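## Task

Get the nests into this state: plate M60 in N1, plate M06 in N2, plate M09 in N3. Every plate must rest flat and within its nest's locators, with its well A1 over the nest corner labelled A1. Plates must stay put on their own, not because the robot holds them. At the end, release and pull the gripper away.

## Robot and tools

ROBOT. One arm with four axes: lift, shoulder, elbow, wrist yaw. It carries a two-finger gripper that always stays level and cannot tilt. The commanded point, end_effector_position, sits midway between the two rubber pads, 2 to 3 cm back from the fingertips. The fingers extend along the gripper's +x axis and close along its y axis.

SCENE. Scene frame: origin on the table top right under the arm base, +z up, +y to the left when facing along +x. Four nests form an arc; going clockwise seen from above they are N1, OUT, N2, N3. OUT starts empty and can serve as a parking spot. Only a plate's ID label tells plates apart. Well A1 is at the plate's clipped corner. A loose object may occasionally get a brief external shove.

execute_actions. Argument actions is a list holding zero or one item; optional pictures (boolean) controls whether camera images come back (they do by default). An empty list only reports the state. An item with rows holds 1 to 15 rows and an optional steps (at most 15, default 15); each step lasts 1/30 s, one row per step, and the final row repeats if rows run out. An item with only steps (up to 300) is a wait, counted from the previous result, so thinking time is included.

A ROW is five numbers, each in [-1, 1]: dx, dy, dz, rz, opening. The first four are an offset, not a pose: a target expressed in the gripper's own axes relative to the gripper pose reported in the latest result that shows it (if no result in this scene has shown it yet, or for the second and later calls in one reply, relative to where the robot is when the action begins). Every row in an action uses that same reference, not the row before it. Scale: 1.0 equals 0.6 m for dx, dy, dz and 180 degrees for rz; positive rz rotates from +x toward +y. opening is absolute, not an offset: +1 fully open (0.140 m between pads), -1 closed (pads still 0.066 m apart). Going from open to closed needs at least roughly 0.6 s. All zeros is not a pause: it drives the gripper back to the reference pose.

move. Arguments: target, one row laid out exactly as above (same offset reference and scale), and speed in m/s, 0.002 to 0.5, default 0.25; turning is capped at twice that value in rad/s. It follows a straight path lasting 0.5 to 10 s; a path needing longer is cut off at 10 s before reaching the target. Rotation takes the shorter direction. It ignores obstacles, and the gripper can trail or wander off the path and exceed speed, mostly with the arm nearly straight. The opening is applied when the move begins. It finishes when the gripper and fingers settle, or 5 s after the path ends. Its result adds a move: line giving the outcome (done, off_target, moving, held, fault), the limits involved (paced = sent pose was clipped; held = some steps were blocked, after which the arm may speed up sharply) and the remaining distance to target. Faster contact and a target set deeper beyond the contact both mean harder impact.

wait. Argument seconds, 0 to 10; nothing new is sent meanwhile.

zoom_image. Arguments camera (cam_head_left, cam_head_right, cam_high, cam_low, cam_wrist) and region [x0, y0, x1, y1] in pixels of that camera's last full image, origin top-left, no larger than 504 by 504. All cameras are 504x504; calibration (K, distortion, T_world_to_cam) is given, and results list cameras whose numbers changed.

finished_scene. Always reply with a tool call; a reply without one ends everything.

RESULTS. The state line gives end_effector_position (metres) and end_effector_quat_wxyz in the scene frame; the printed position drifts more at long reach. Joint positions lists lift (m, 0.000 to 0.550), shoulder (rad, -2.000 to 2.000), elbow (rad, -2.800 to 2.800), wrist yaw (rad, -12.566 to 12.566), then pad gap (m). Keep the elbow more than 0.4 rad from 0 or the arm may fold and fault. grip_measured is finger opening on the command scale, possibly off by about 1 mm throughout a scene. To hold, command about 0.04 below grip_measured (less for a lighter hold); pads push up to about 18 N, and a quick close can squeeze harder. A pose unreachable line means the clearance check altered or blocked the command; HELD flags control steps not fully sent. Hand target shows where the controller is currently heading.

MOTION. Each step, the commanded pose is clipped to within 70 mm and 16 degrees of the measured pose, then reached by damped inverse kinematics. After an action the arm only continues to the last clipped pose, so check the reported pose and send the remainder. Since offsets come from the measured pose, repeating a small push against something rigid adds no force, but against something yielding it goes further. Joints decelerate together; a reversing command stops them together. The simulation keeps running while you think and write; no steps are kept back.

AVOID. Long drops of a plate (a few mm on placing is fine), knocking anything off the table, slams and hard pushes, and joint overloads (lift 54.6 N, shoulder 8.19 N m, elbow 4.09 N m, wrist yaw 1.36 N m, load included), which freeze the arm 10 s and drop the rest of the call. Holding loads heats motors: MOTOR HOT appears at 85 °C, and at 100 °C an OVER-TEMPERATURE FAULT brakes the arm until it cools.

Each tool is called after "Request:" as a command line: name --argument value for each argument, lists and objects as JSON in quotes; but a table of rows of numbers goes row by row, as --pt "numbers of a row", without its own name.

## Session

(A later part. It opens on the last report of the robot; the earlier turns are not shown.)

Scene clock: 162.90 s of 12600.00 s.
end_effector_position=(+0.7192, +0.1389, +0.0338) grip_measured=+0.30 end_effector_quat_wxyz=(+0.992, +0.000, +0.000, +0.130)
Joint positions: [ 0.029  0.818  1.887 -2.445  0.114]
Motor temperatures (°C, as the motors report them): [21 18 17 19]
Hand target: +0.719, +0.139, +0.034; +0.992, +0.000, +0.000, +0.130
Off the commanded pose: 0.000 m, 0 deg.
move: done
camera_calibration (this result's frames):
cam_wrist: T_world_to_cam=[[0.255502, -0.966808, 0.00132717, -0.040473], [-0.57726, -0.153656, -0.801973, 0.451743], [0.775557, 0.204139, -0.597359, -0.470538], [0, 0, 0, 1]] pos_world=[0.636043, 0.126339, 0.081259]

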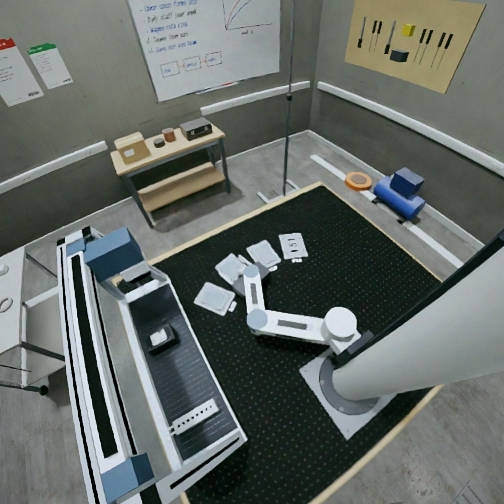

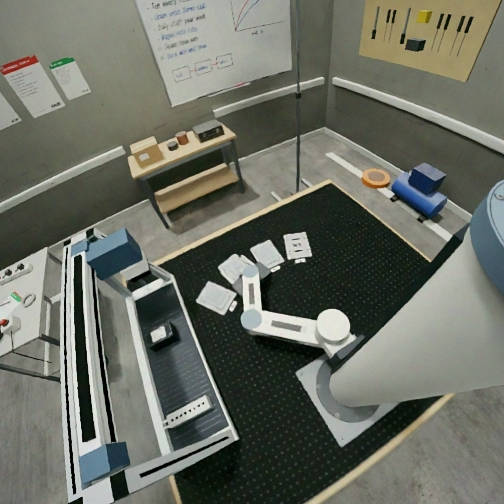

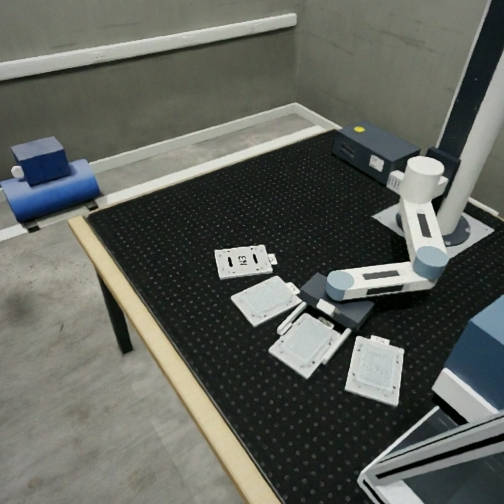

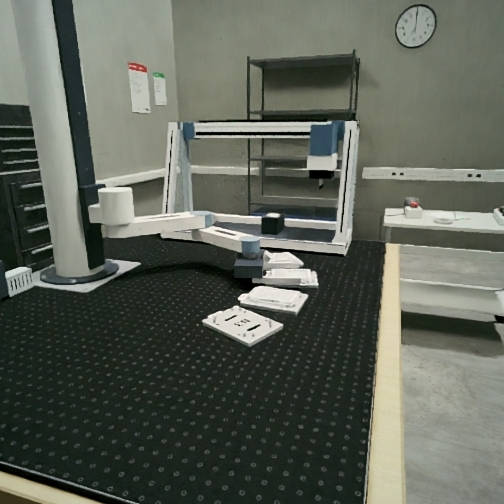

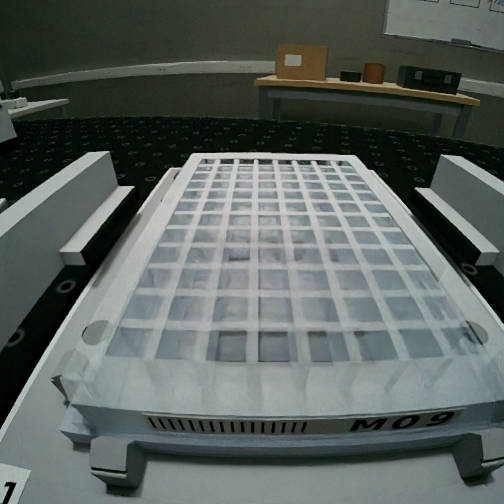

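Request:
move --target '[0,0,0,0,-0.6]'

Request:
move --target '[0,0,0.0945,0,-0.6]' --speed 0.15

Request:
move --target '[-0.2167,-0.5498,0,-0.2125,-0.6]'

Scene clock: 171.57 s of 12600.00 s.
end_effector_position=(+0.7192, +0.1389, +0.0338) grip_measured=-0.55 end_effector_quat_wxyz=(+0.992, +0.000, +0.000, +0.129)
Joint positions: [ 0.029  0.818  1.887 -2.445  0.083]
Motor temperatures (°C, as the motors report them): [21 18 17 19]
Hand target: +0.719, +0.139, +0.034; +0.992, +0.000, +0.000, +0.130
Off the commanded pose: 0.000 m, 0 deg.
After step 90, 4.97 s passed at rest.
move: done
camera_calibration (this result's frames):
cam_wrist: T_world_to_cam=[[0.255459, -0.966819, 0.00132717, -0.0404486], [-0.577267, -0.15363, -0.801973, 0.451745], [0.775566, 0.204105, -0.597359, -0.470538], [0, 0, 0, 1]] pos_world=[0.636044, 0.126334, 0.0812605]

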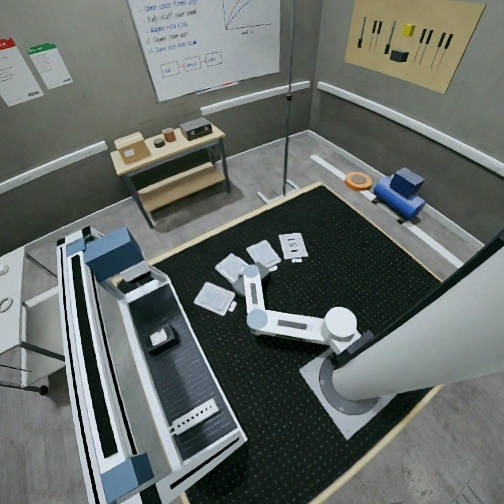

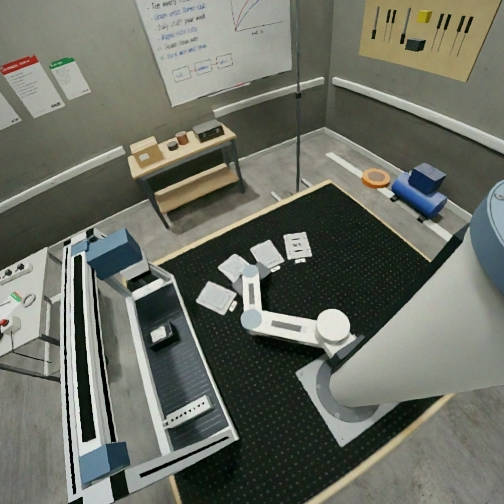

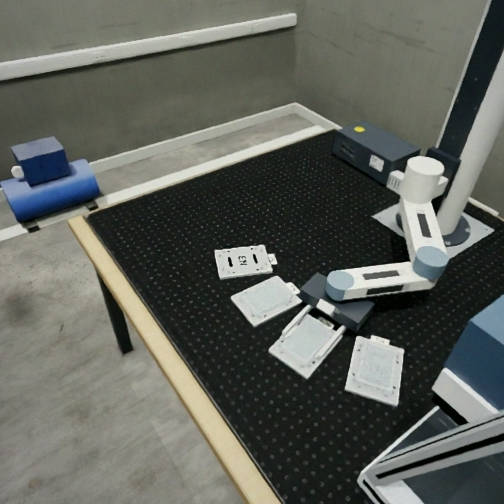

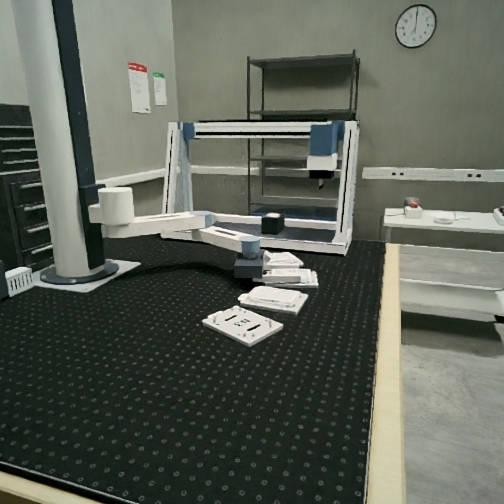

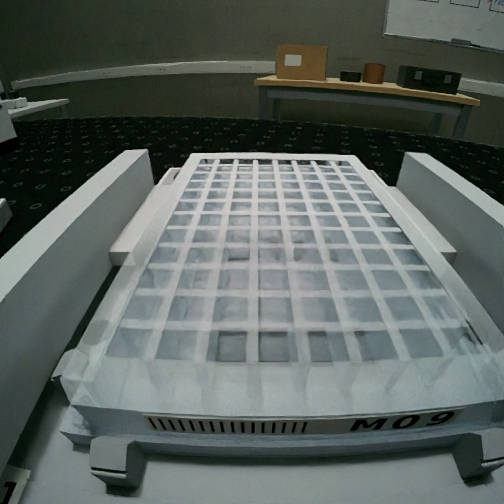

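Scene clock: 172.30 s of 12600.00 s.
end_effector_position=(+0.7192, +0.1389, +0.0905) grip_measured=-0.55 end_effector_quat_wxyz=(+0.992, +0.000, +0.000, +0.130)
Joint positions: [ 0.086  0.818  1.887 -2.445  0.083]
Motor temperatures (°C, as the motors report them): [21 18 17 19]
Hand target: +0.719, +0.139, +0.090; +0.992, +0.000, +0.000, +0.129
Off the commanded pose: 0.000 m, 0 deg.
move: done
camera_calibration (this result's frames):
cam_wrist: T_world_to_cam=[[0.2555, -0.966808, 0.00132717, -0.0405413], [-0.577261, -0.153655, -0.801973, 0.497243], [0.775558, 0.204138, -0.597359, -0.436653], [0, 0, 0, 1]] pos_world=[0.636047, 0.126346, 0.13799]

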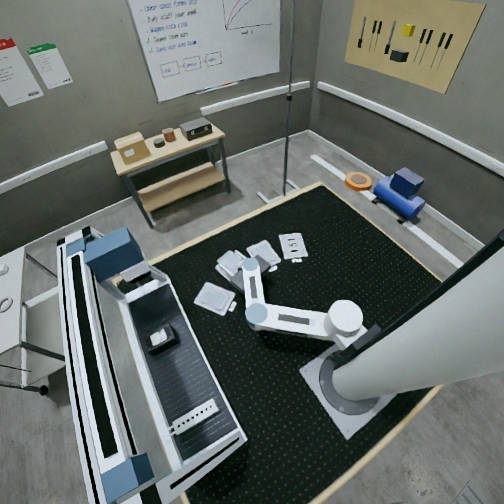

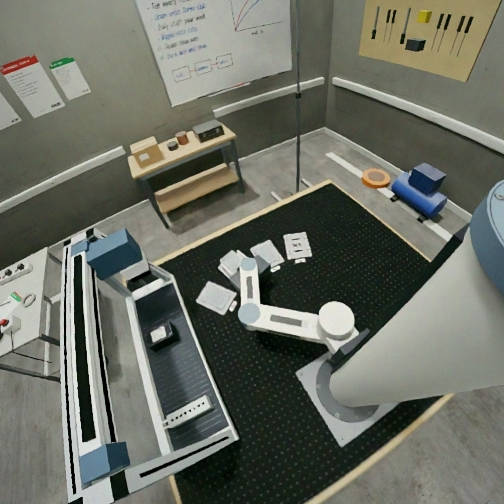

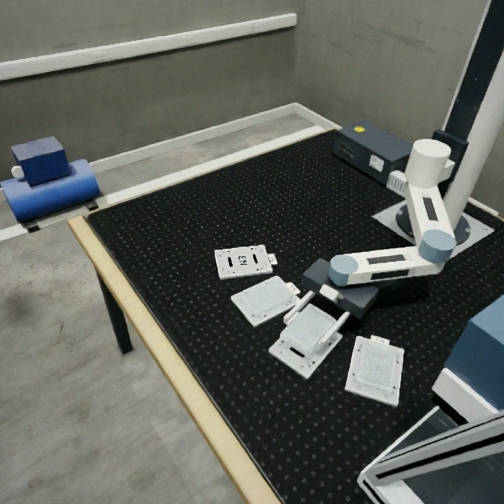

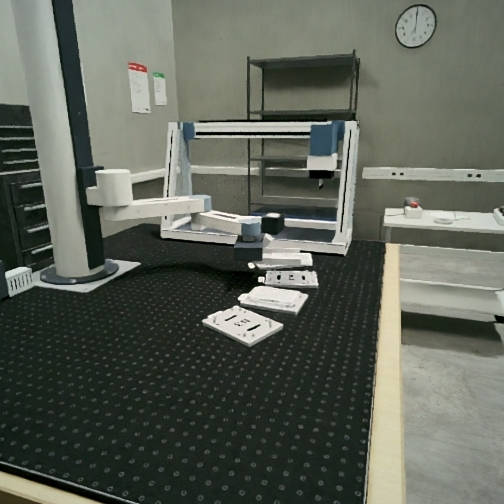

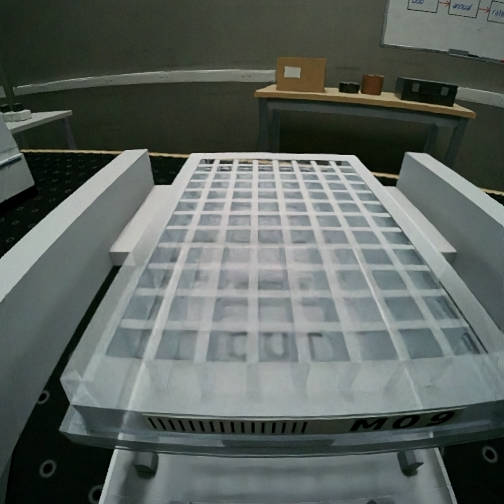

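Scene clock: 174.10 s of 12600.00 s.
end_effector_position=(+0.6781, -0.2134, +0.0905) grip_measured=-0.55 end_effector_quat_wxyz=(+0.979, +0.000, +0.000, -0.203)
Joint positions: [ 0.085  0.215  1.79  -2.413  0.083]
Motor temperatures (°C, as the motors report them): [21 18 17 19]
Hand target: +0.678, -0.213, +0.091; +0.979, +0.000, +0.000, -0.202
Off the commanded pose: 0.000 m, 0 deg.
move: done
camera_calibration (this result's frames):
cam_wrist: T_world_to_cam=[[-0.39805, -0.917363, 0.00132717, 0.0830809], [-0.54842, 0.236803, -0.801973, 0.483131], [0.735385, -0.319953, -0.597359, -0.417439], [0, 0, 0, 1]] pos_world=[0.605008, -0.171753, 0.137986]

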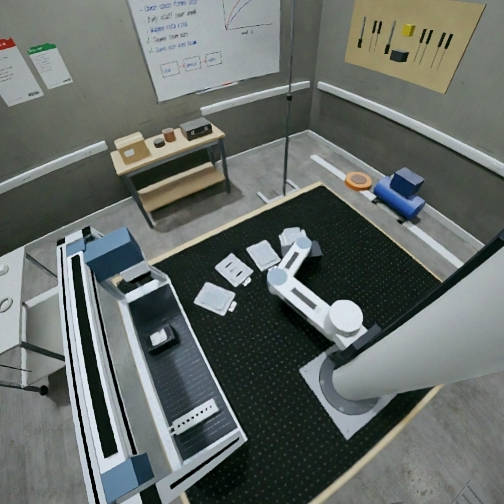

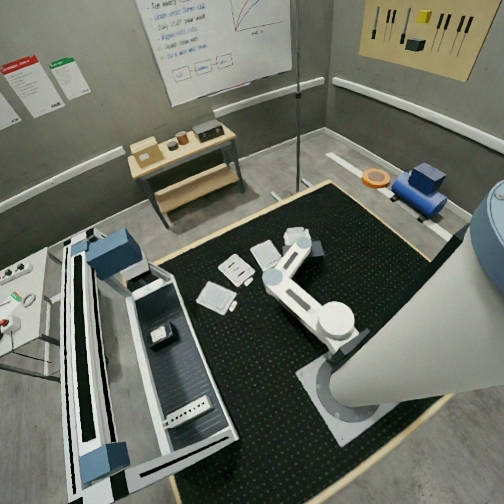

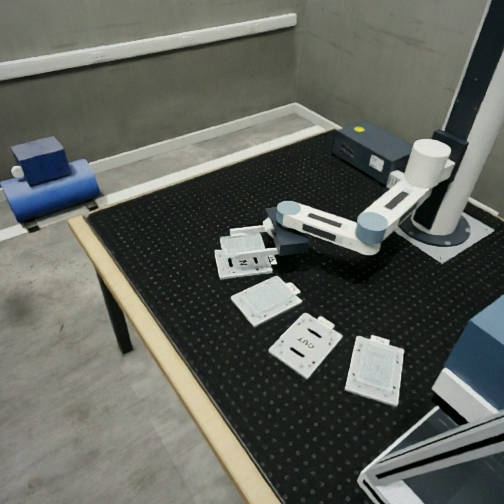

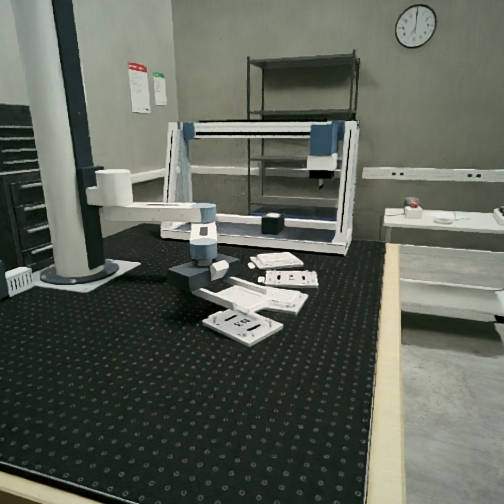

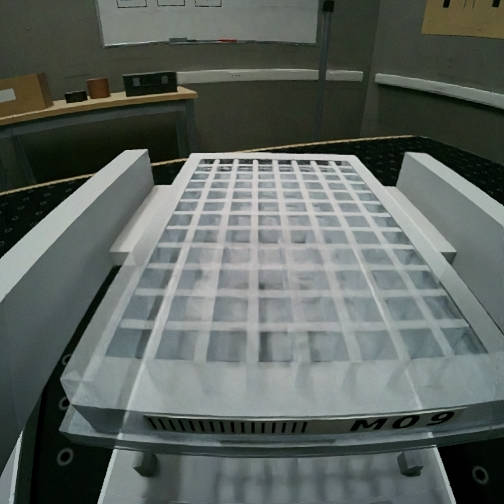

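Request:
move --target '[-0.0013,0,0,0,-0.6]' --speed 0.05

Request:
move --target '[0,0,-0.0945,0,-0.6]' --speed 0.05

Scene clock: 178.83 s of 12600.00 s.
end_effector_position=(+0.6773, -0.2132, +0.0905) grip_measured=-0.55 end_effector_quat_wxyz=(+0.979, +0.000, +0.000, -0.203)
Joint positions: [ 0.085  0.217  1.785 -2.411  0.083]
Motor temperatures (°C, as the motors report them): [21 18 17 19]
Hand target: +0.677, -0.213, +0.090; +0.979, +0.000, +0.000, -0.203
Off the commanded pose: 0.000 m, 0 deg.
After step 90, 1.03 s passed at rest.
move: done
camera_calibration (this result's frames):
cam_wrist: T_world_to_cam=[[-0.398361, -0.917228, 0.00132717, 0.0832249], [-0.548339, 0.236989, -0.801973, 0.482664], [0.735277, -0.320202, -0.597359, -0.416812], [0, 0, 0, 1]] pos_world=[0.60429, -0.171514, 0.137986]

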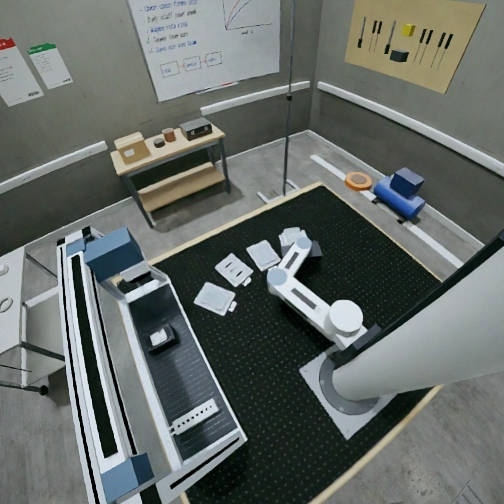

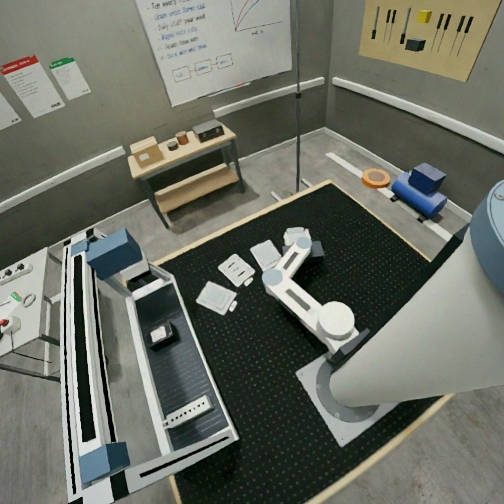

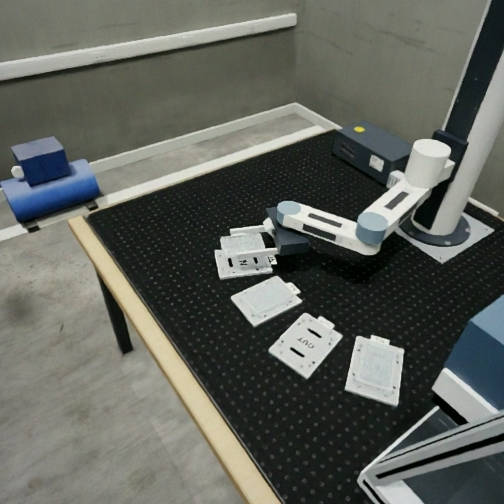

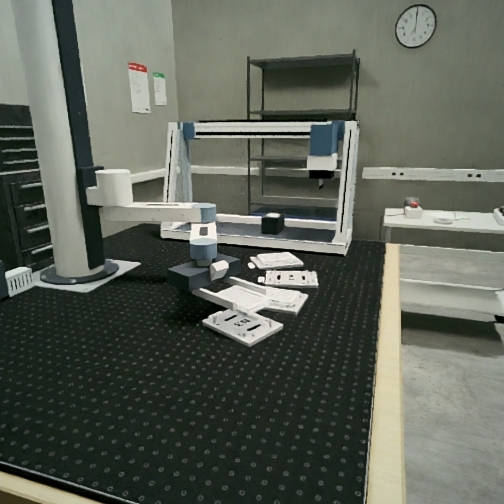

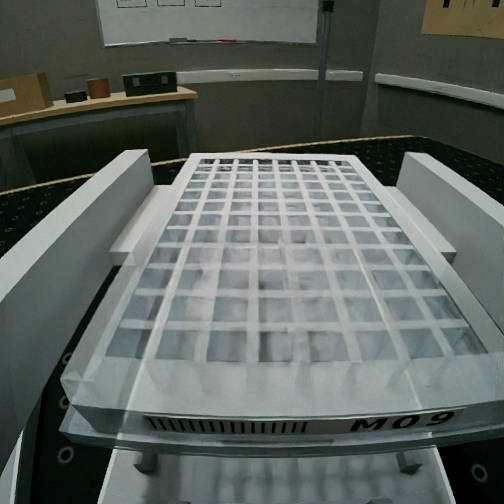

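Scene clock: 180.23 s of 12600.00 s.
end_effector_position=(+0.6773, -0.2133, +0.0338) grip_measured=-0.55 end_effector_quat_wxyz=(+0.979, +0.000, +0.000, -0.203)
Joint positions: [ 0.029  0.217  1.785 -2.411  0.083]
Motor temperatures (°C, as the motors report them): [21 18 17 19]
Hand target: +0.677, -0.213, +0.034; +0.979, +0.000, +0.000, -0.203
Off the commanded pose: 0.000 m, 0 deg.
move: done
camera_calibration (this result's frames):
cam_wrist: T_world_to_cam=[[-0.398867, -0.917008, 0.00132717, 0.0835592], [-0.548208, 0.237291, -0.801973, 0.437136], [0.7351, -0.320608, -0.597359, -0.450642], [0, 0, 0, 1]] pos_world=[0.604238, -0.171584, 0.0812649]

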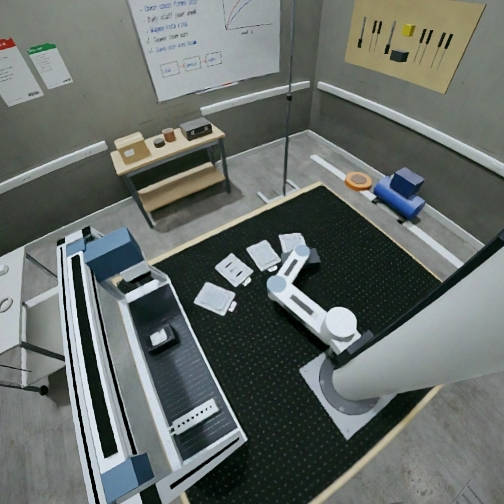

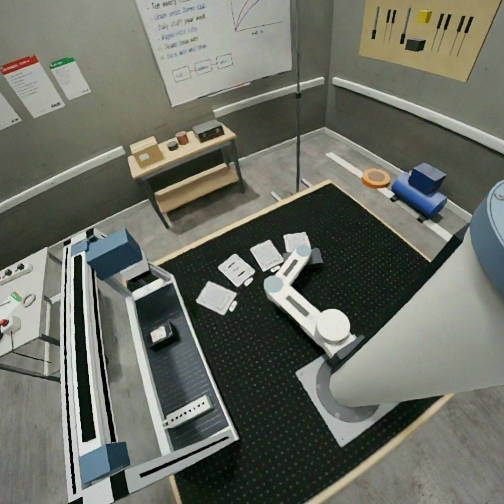

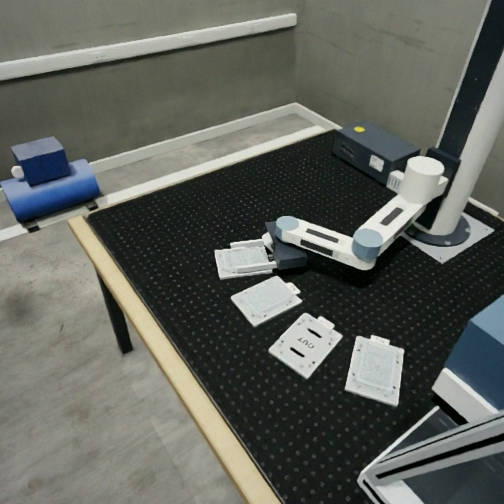

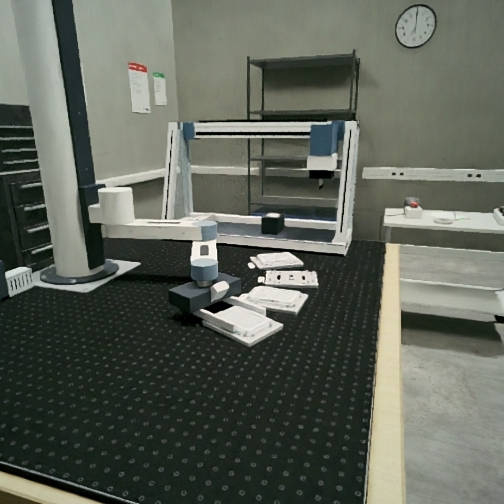

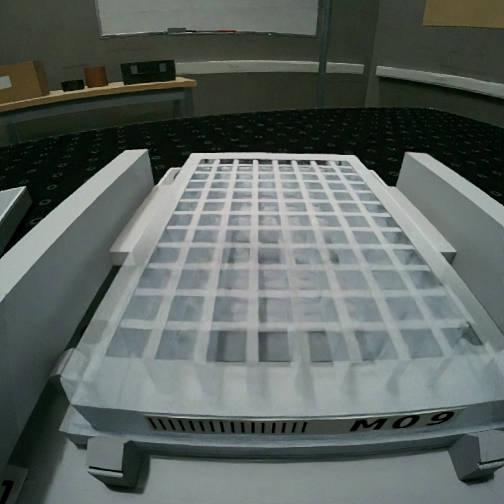

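Request:
execute_actions --actions '[]'

Request:
move --target '[0,0,0,0,0.3]'

Request:
move --target '[0,0,0.12,0,0.3]'

Request:
move --target '[-0.2,0,0.05,0,0.3]'

Scene clock: 188.73 s of 12600.00 s.
end_effector_position=(+0.6773, -0.2133, +0.0338) grip_measured=-0.55 end_effector_quat_wxyz=(+0.979, +0.000, +0.000, -0.203)
Joint positions: [ 0.029  0.217  1.785 -2.411  0.083]
Motor temperatures (°C, as the motors report them): [21 18 17 19]
Hand target: +0.677, -0.213, +0.034; +0.979, +0.000, +0.000, -0.203
Off the commanded pose: 0.000 m, 0 deg.
Steps of this call (steps 1 to 90: nothing new was sent; then 5.50 s passed at rest). Readings (end_effector_position):
1: (+0.6773, -0.2133, +0.0338)
2: (+0.6773, -0.2133, +0.0338)
4: (+0.6773, -0.2133, +0.0338)
8: (+0.6773, -0.2133, +0.0338)
90: the state above
camera_calibration (this result's frames):
cam_wrist: T_world_to_cam=[[-0.398867, -0.917008, 0.00132717, 0.0835592], [-0.548208, 0.237291, -0.801973, 0.437136], [0.7351, -0.320608, -0.597359, -0.450642], [0, 0, 0, 1]] pos_world=[0.604238, -0.171584, 0.0812649]

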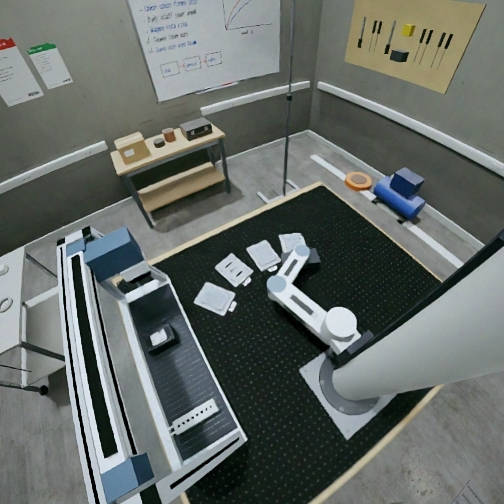

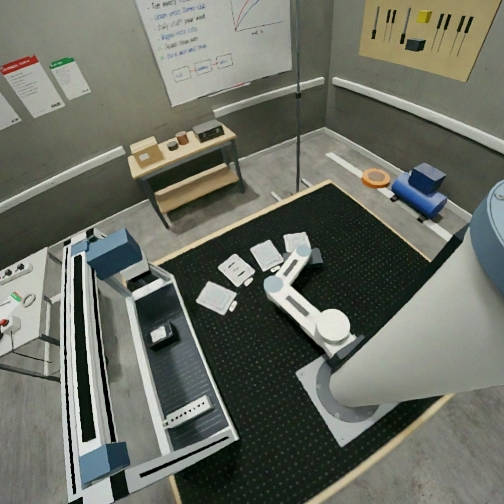

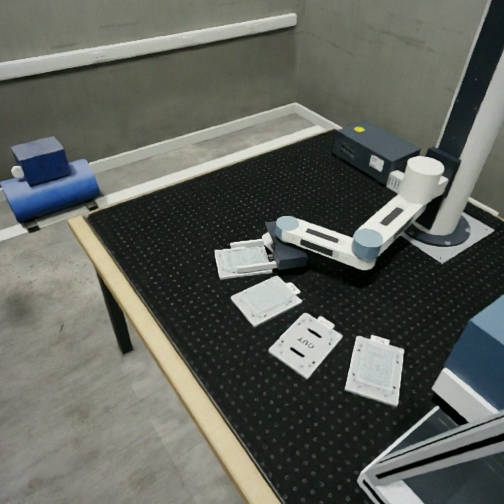

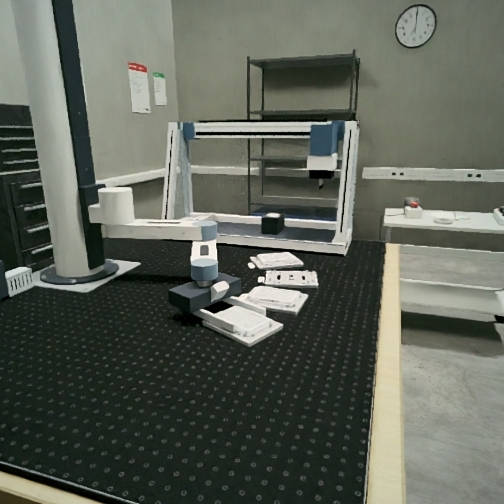

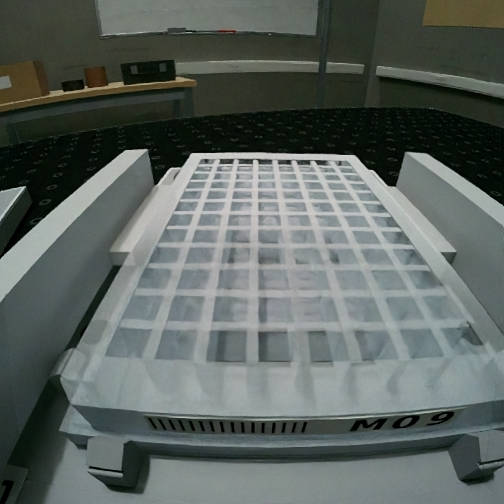

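Scene clock: 189.23 s of 12600.00 s.
end_effector_position=(+0.6773, -0.2133, +0.0338) grip_measured=+0.30 end_effector_quat_wxyz=(+0.979, +0.000, +0.000, -0.203)
Joint positions: [ 0.029  0.217  1.785 -2.411  0.114]
Motor temperatures (°C, as the motors report them): [21 18 17 19]
Hand target: +0.677, -0.213, +0.034; +0.979, +0.000, +0.000, -0.203
Off the commanded pose: 0.000 m, 0 deg.
move: done
camera_calibration (this result's frames):
cam_wrist: T_world_to_cam=[[-0.398865, -0.917009, 0.00132717, 0.0835581], [-0.548209, 0.23729, -0.801973, 0.437136], [0.735101, -0.320607, -0.597359, -0.450642], [0, 0, 0, 1]] pos_world=[0.604238, -0.171583, 0.0812649]

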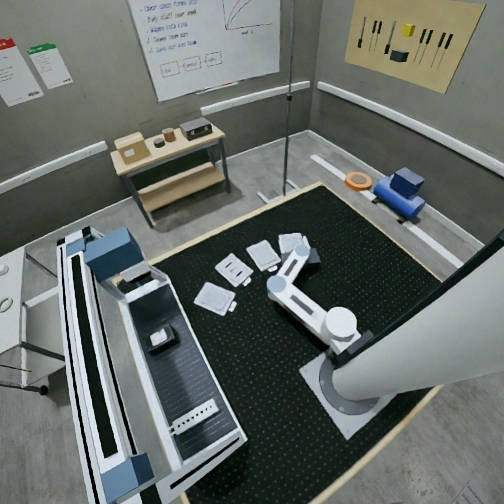

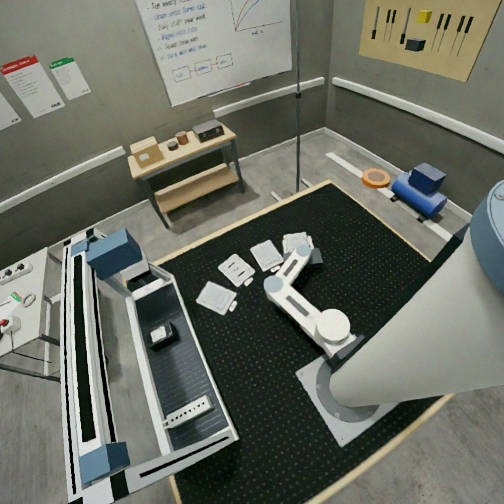

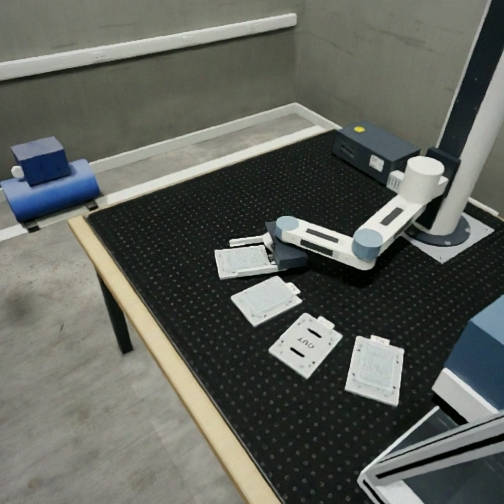

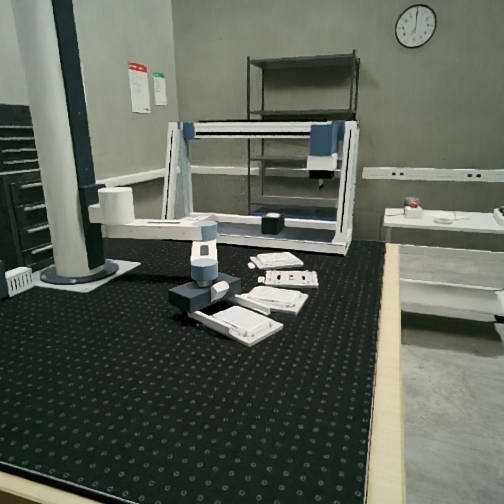

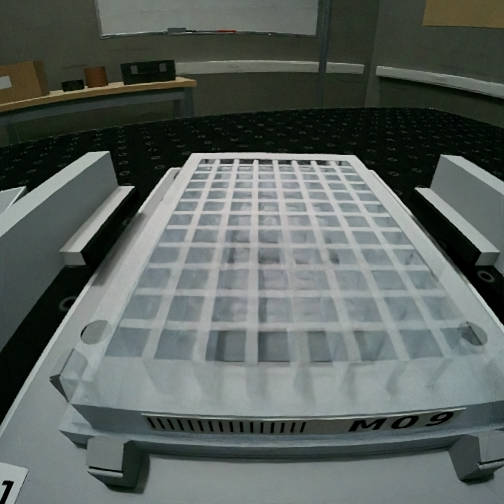

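Scene clock: 190.00 s of 12600.00 s.
end_effector_position=(+0.6773, -0.2133, +0.1058) grip_measured=+0.30 end_effector_quat_wxyz=(+0.979, +0.000, +0.000, -0.203)
Joint positions: [ 0.101  0.217  1.785 -2.411  0.114]
Motor temperatures (°C, as the motors report them): [21 18 17 19]
Hand target: +0.677, -0.213, +0.106; +0.979, +0.000, +0.000, -0.203
Off the commanded pose: 0.000 m, 0 deg.
move: done
camera_calibration (this result's frames):
cam_wrist: T_world_to_cam=[[-0.398828, -0.917025, 0.00132717, 0.0834459], [-0.548219, 0.237268, -0.801973, 0.494917], [0.735114, -0.320577, -0.597359, -0.407615], [0, 0, 0, 1]] pos_world=[0.604247, -0.171578, 0.153307]

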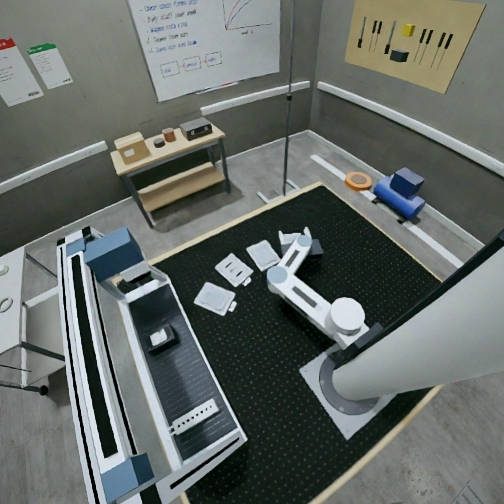

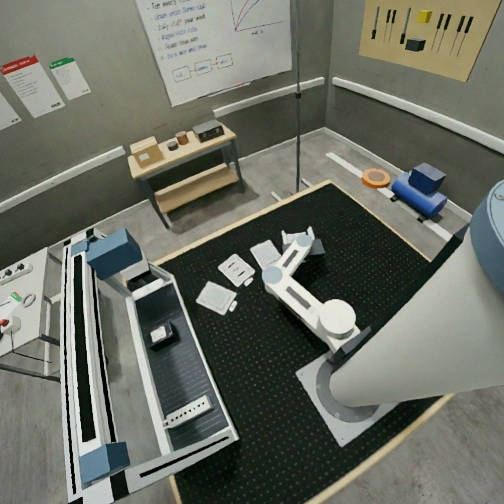

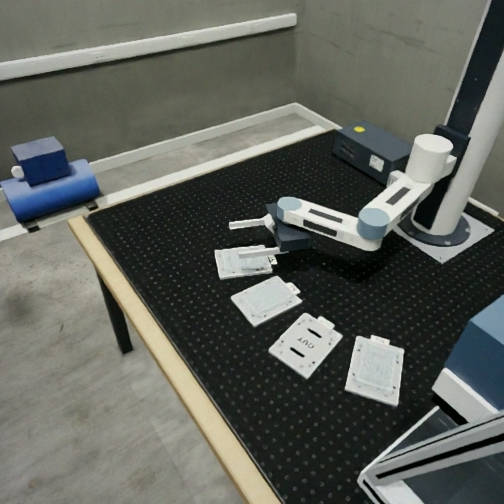

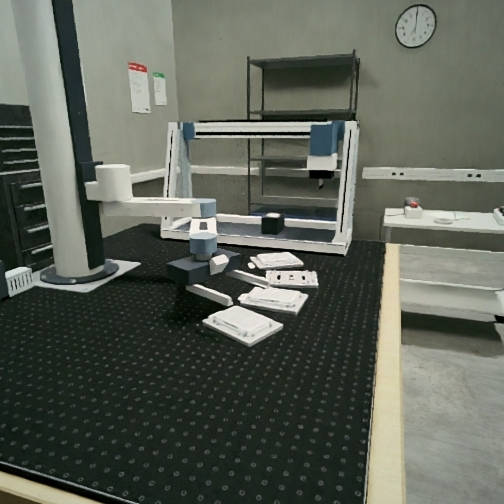

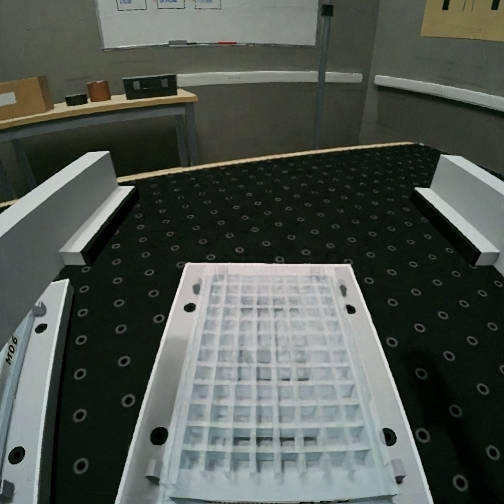

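Scene clock: 190.90 s of 12600.00 s.
end_effector_position=(+0.5672, -0.1655, +0.1359) grip_measured=+0.30 end_effector_quat_wxyz=(+0.979, +0.000, +0.000, -0.203)
Joint positions: [ 0.131  0.482  1.154 -2.045  0.114]
Motor temperatures (°C, as the motors report them): [21 18 17 19]
Hand target: +0.567, -0.166, +0.136; +0.979, +0.000, +0.000, -0.203
Off the commanded pose: 0.000 m, 0 deg.
move: done
camera_calibration (this result's frames):
cam_wrist: T_world_to_cam=[[-0.399073, -0.916918, 0.00132717, 0.0834614], [-0.548155, 0.237414, -0.801973, 0.447286], [0.735028, -0.320773, -0.597359, -0.293379], [0, 0, 0, 1]] pos_world=[0.494131, -0.123773, 0.183348]

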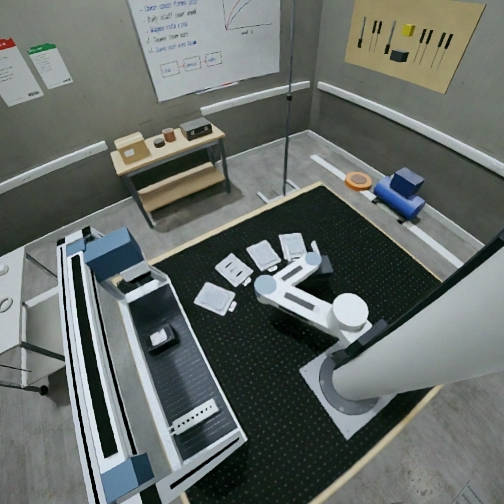

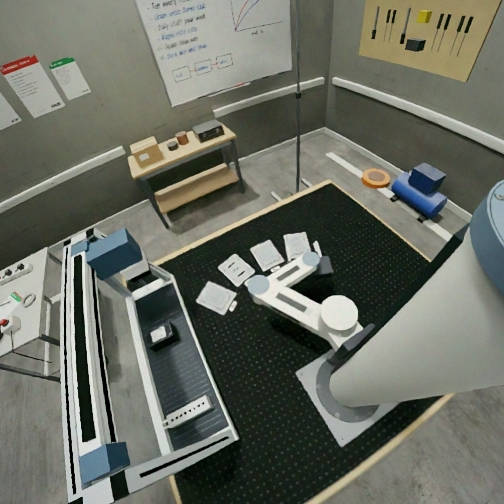

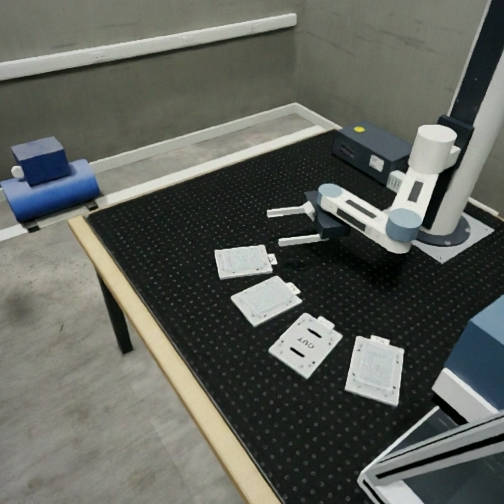

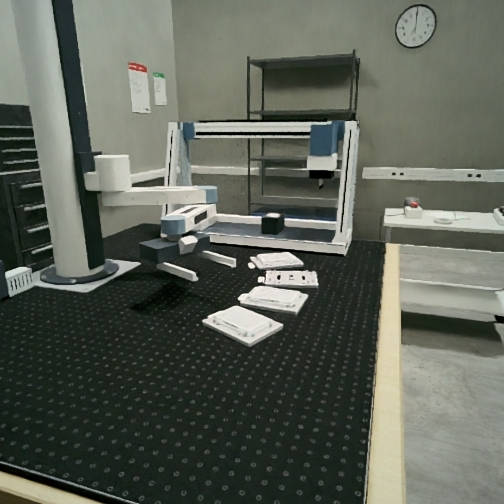

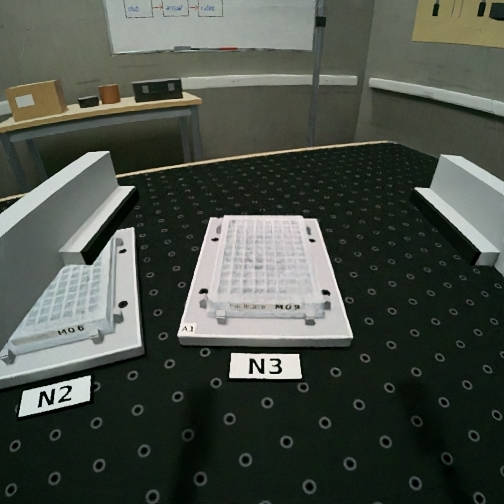

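Request:
finished_scene --scene 2

The scene is finished: the task was done.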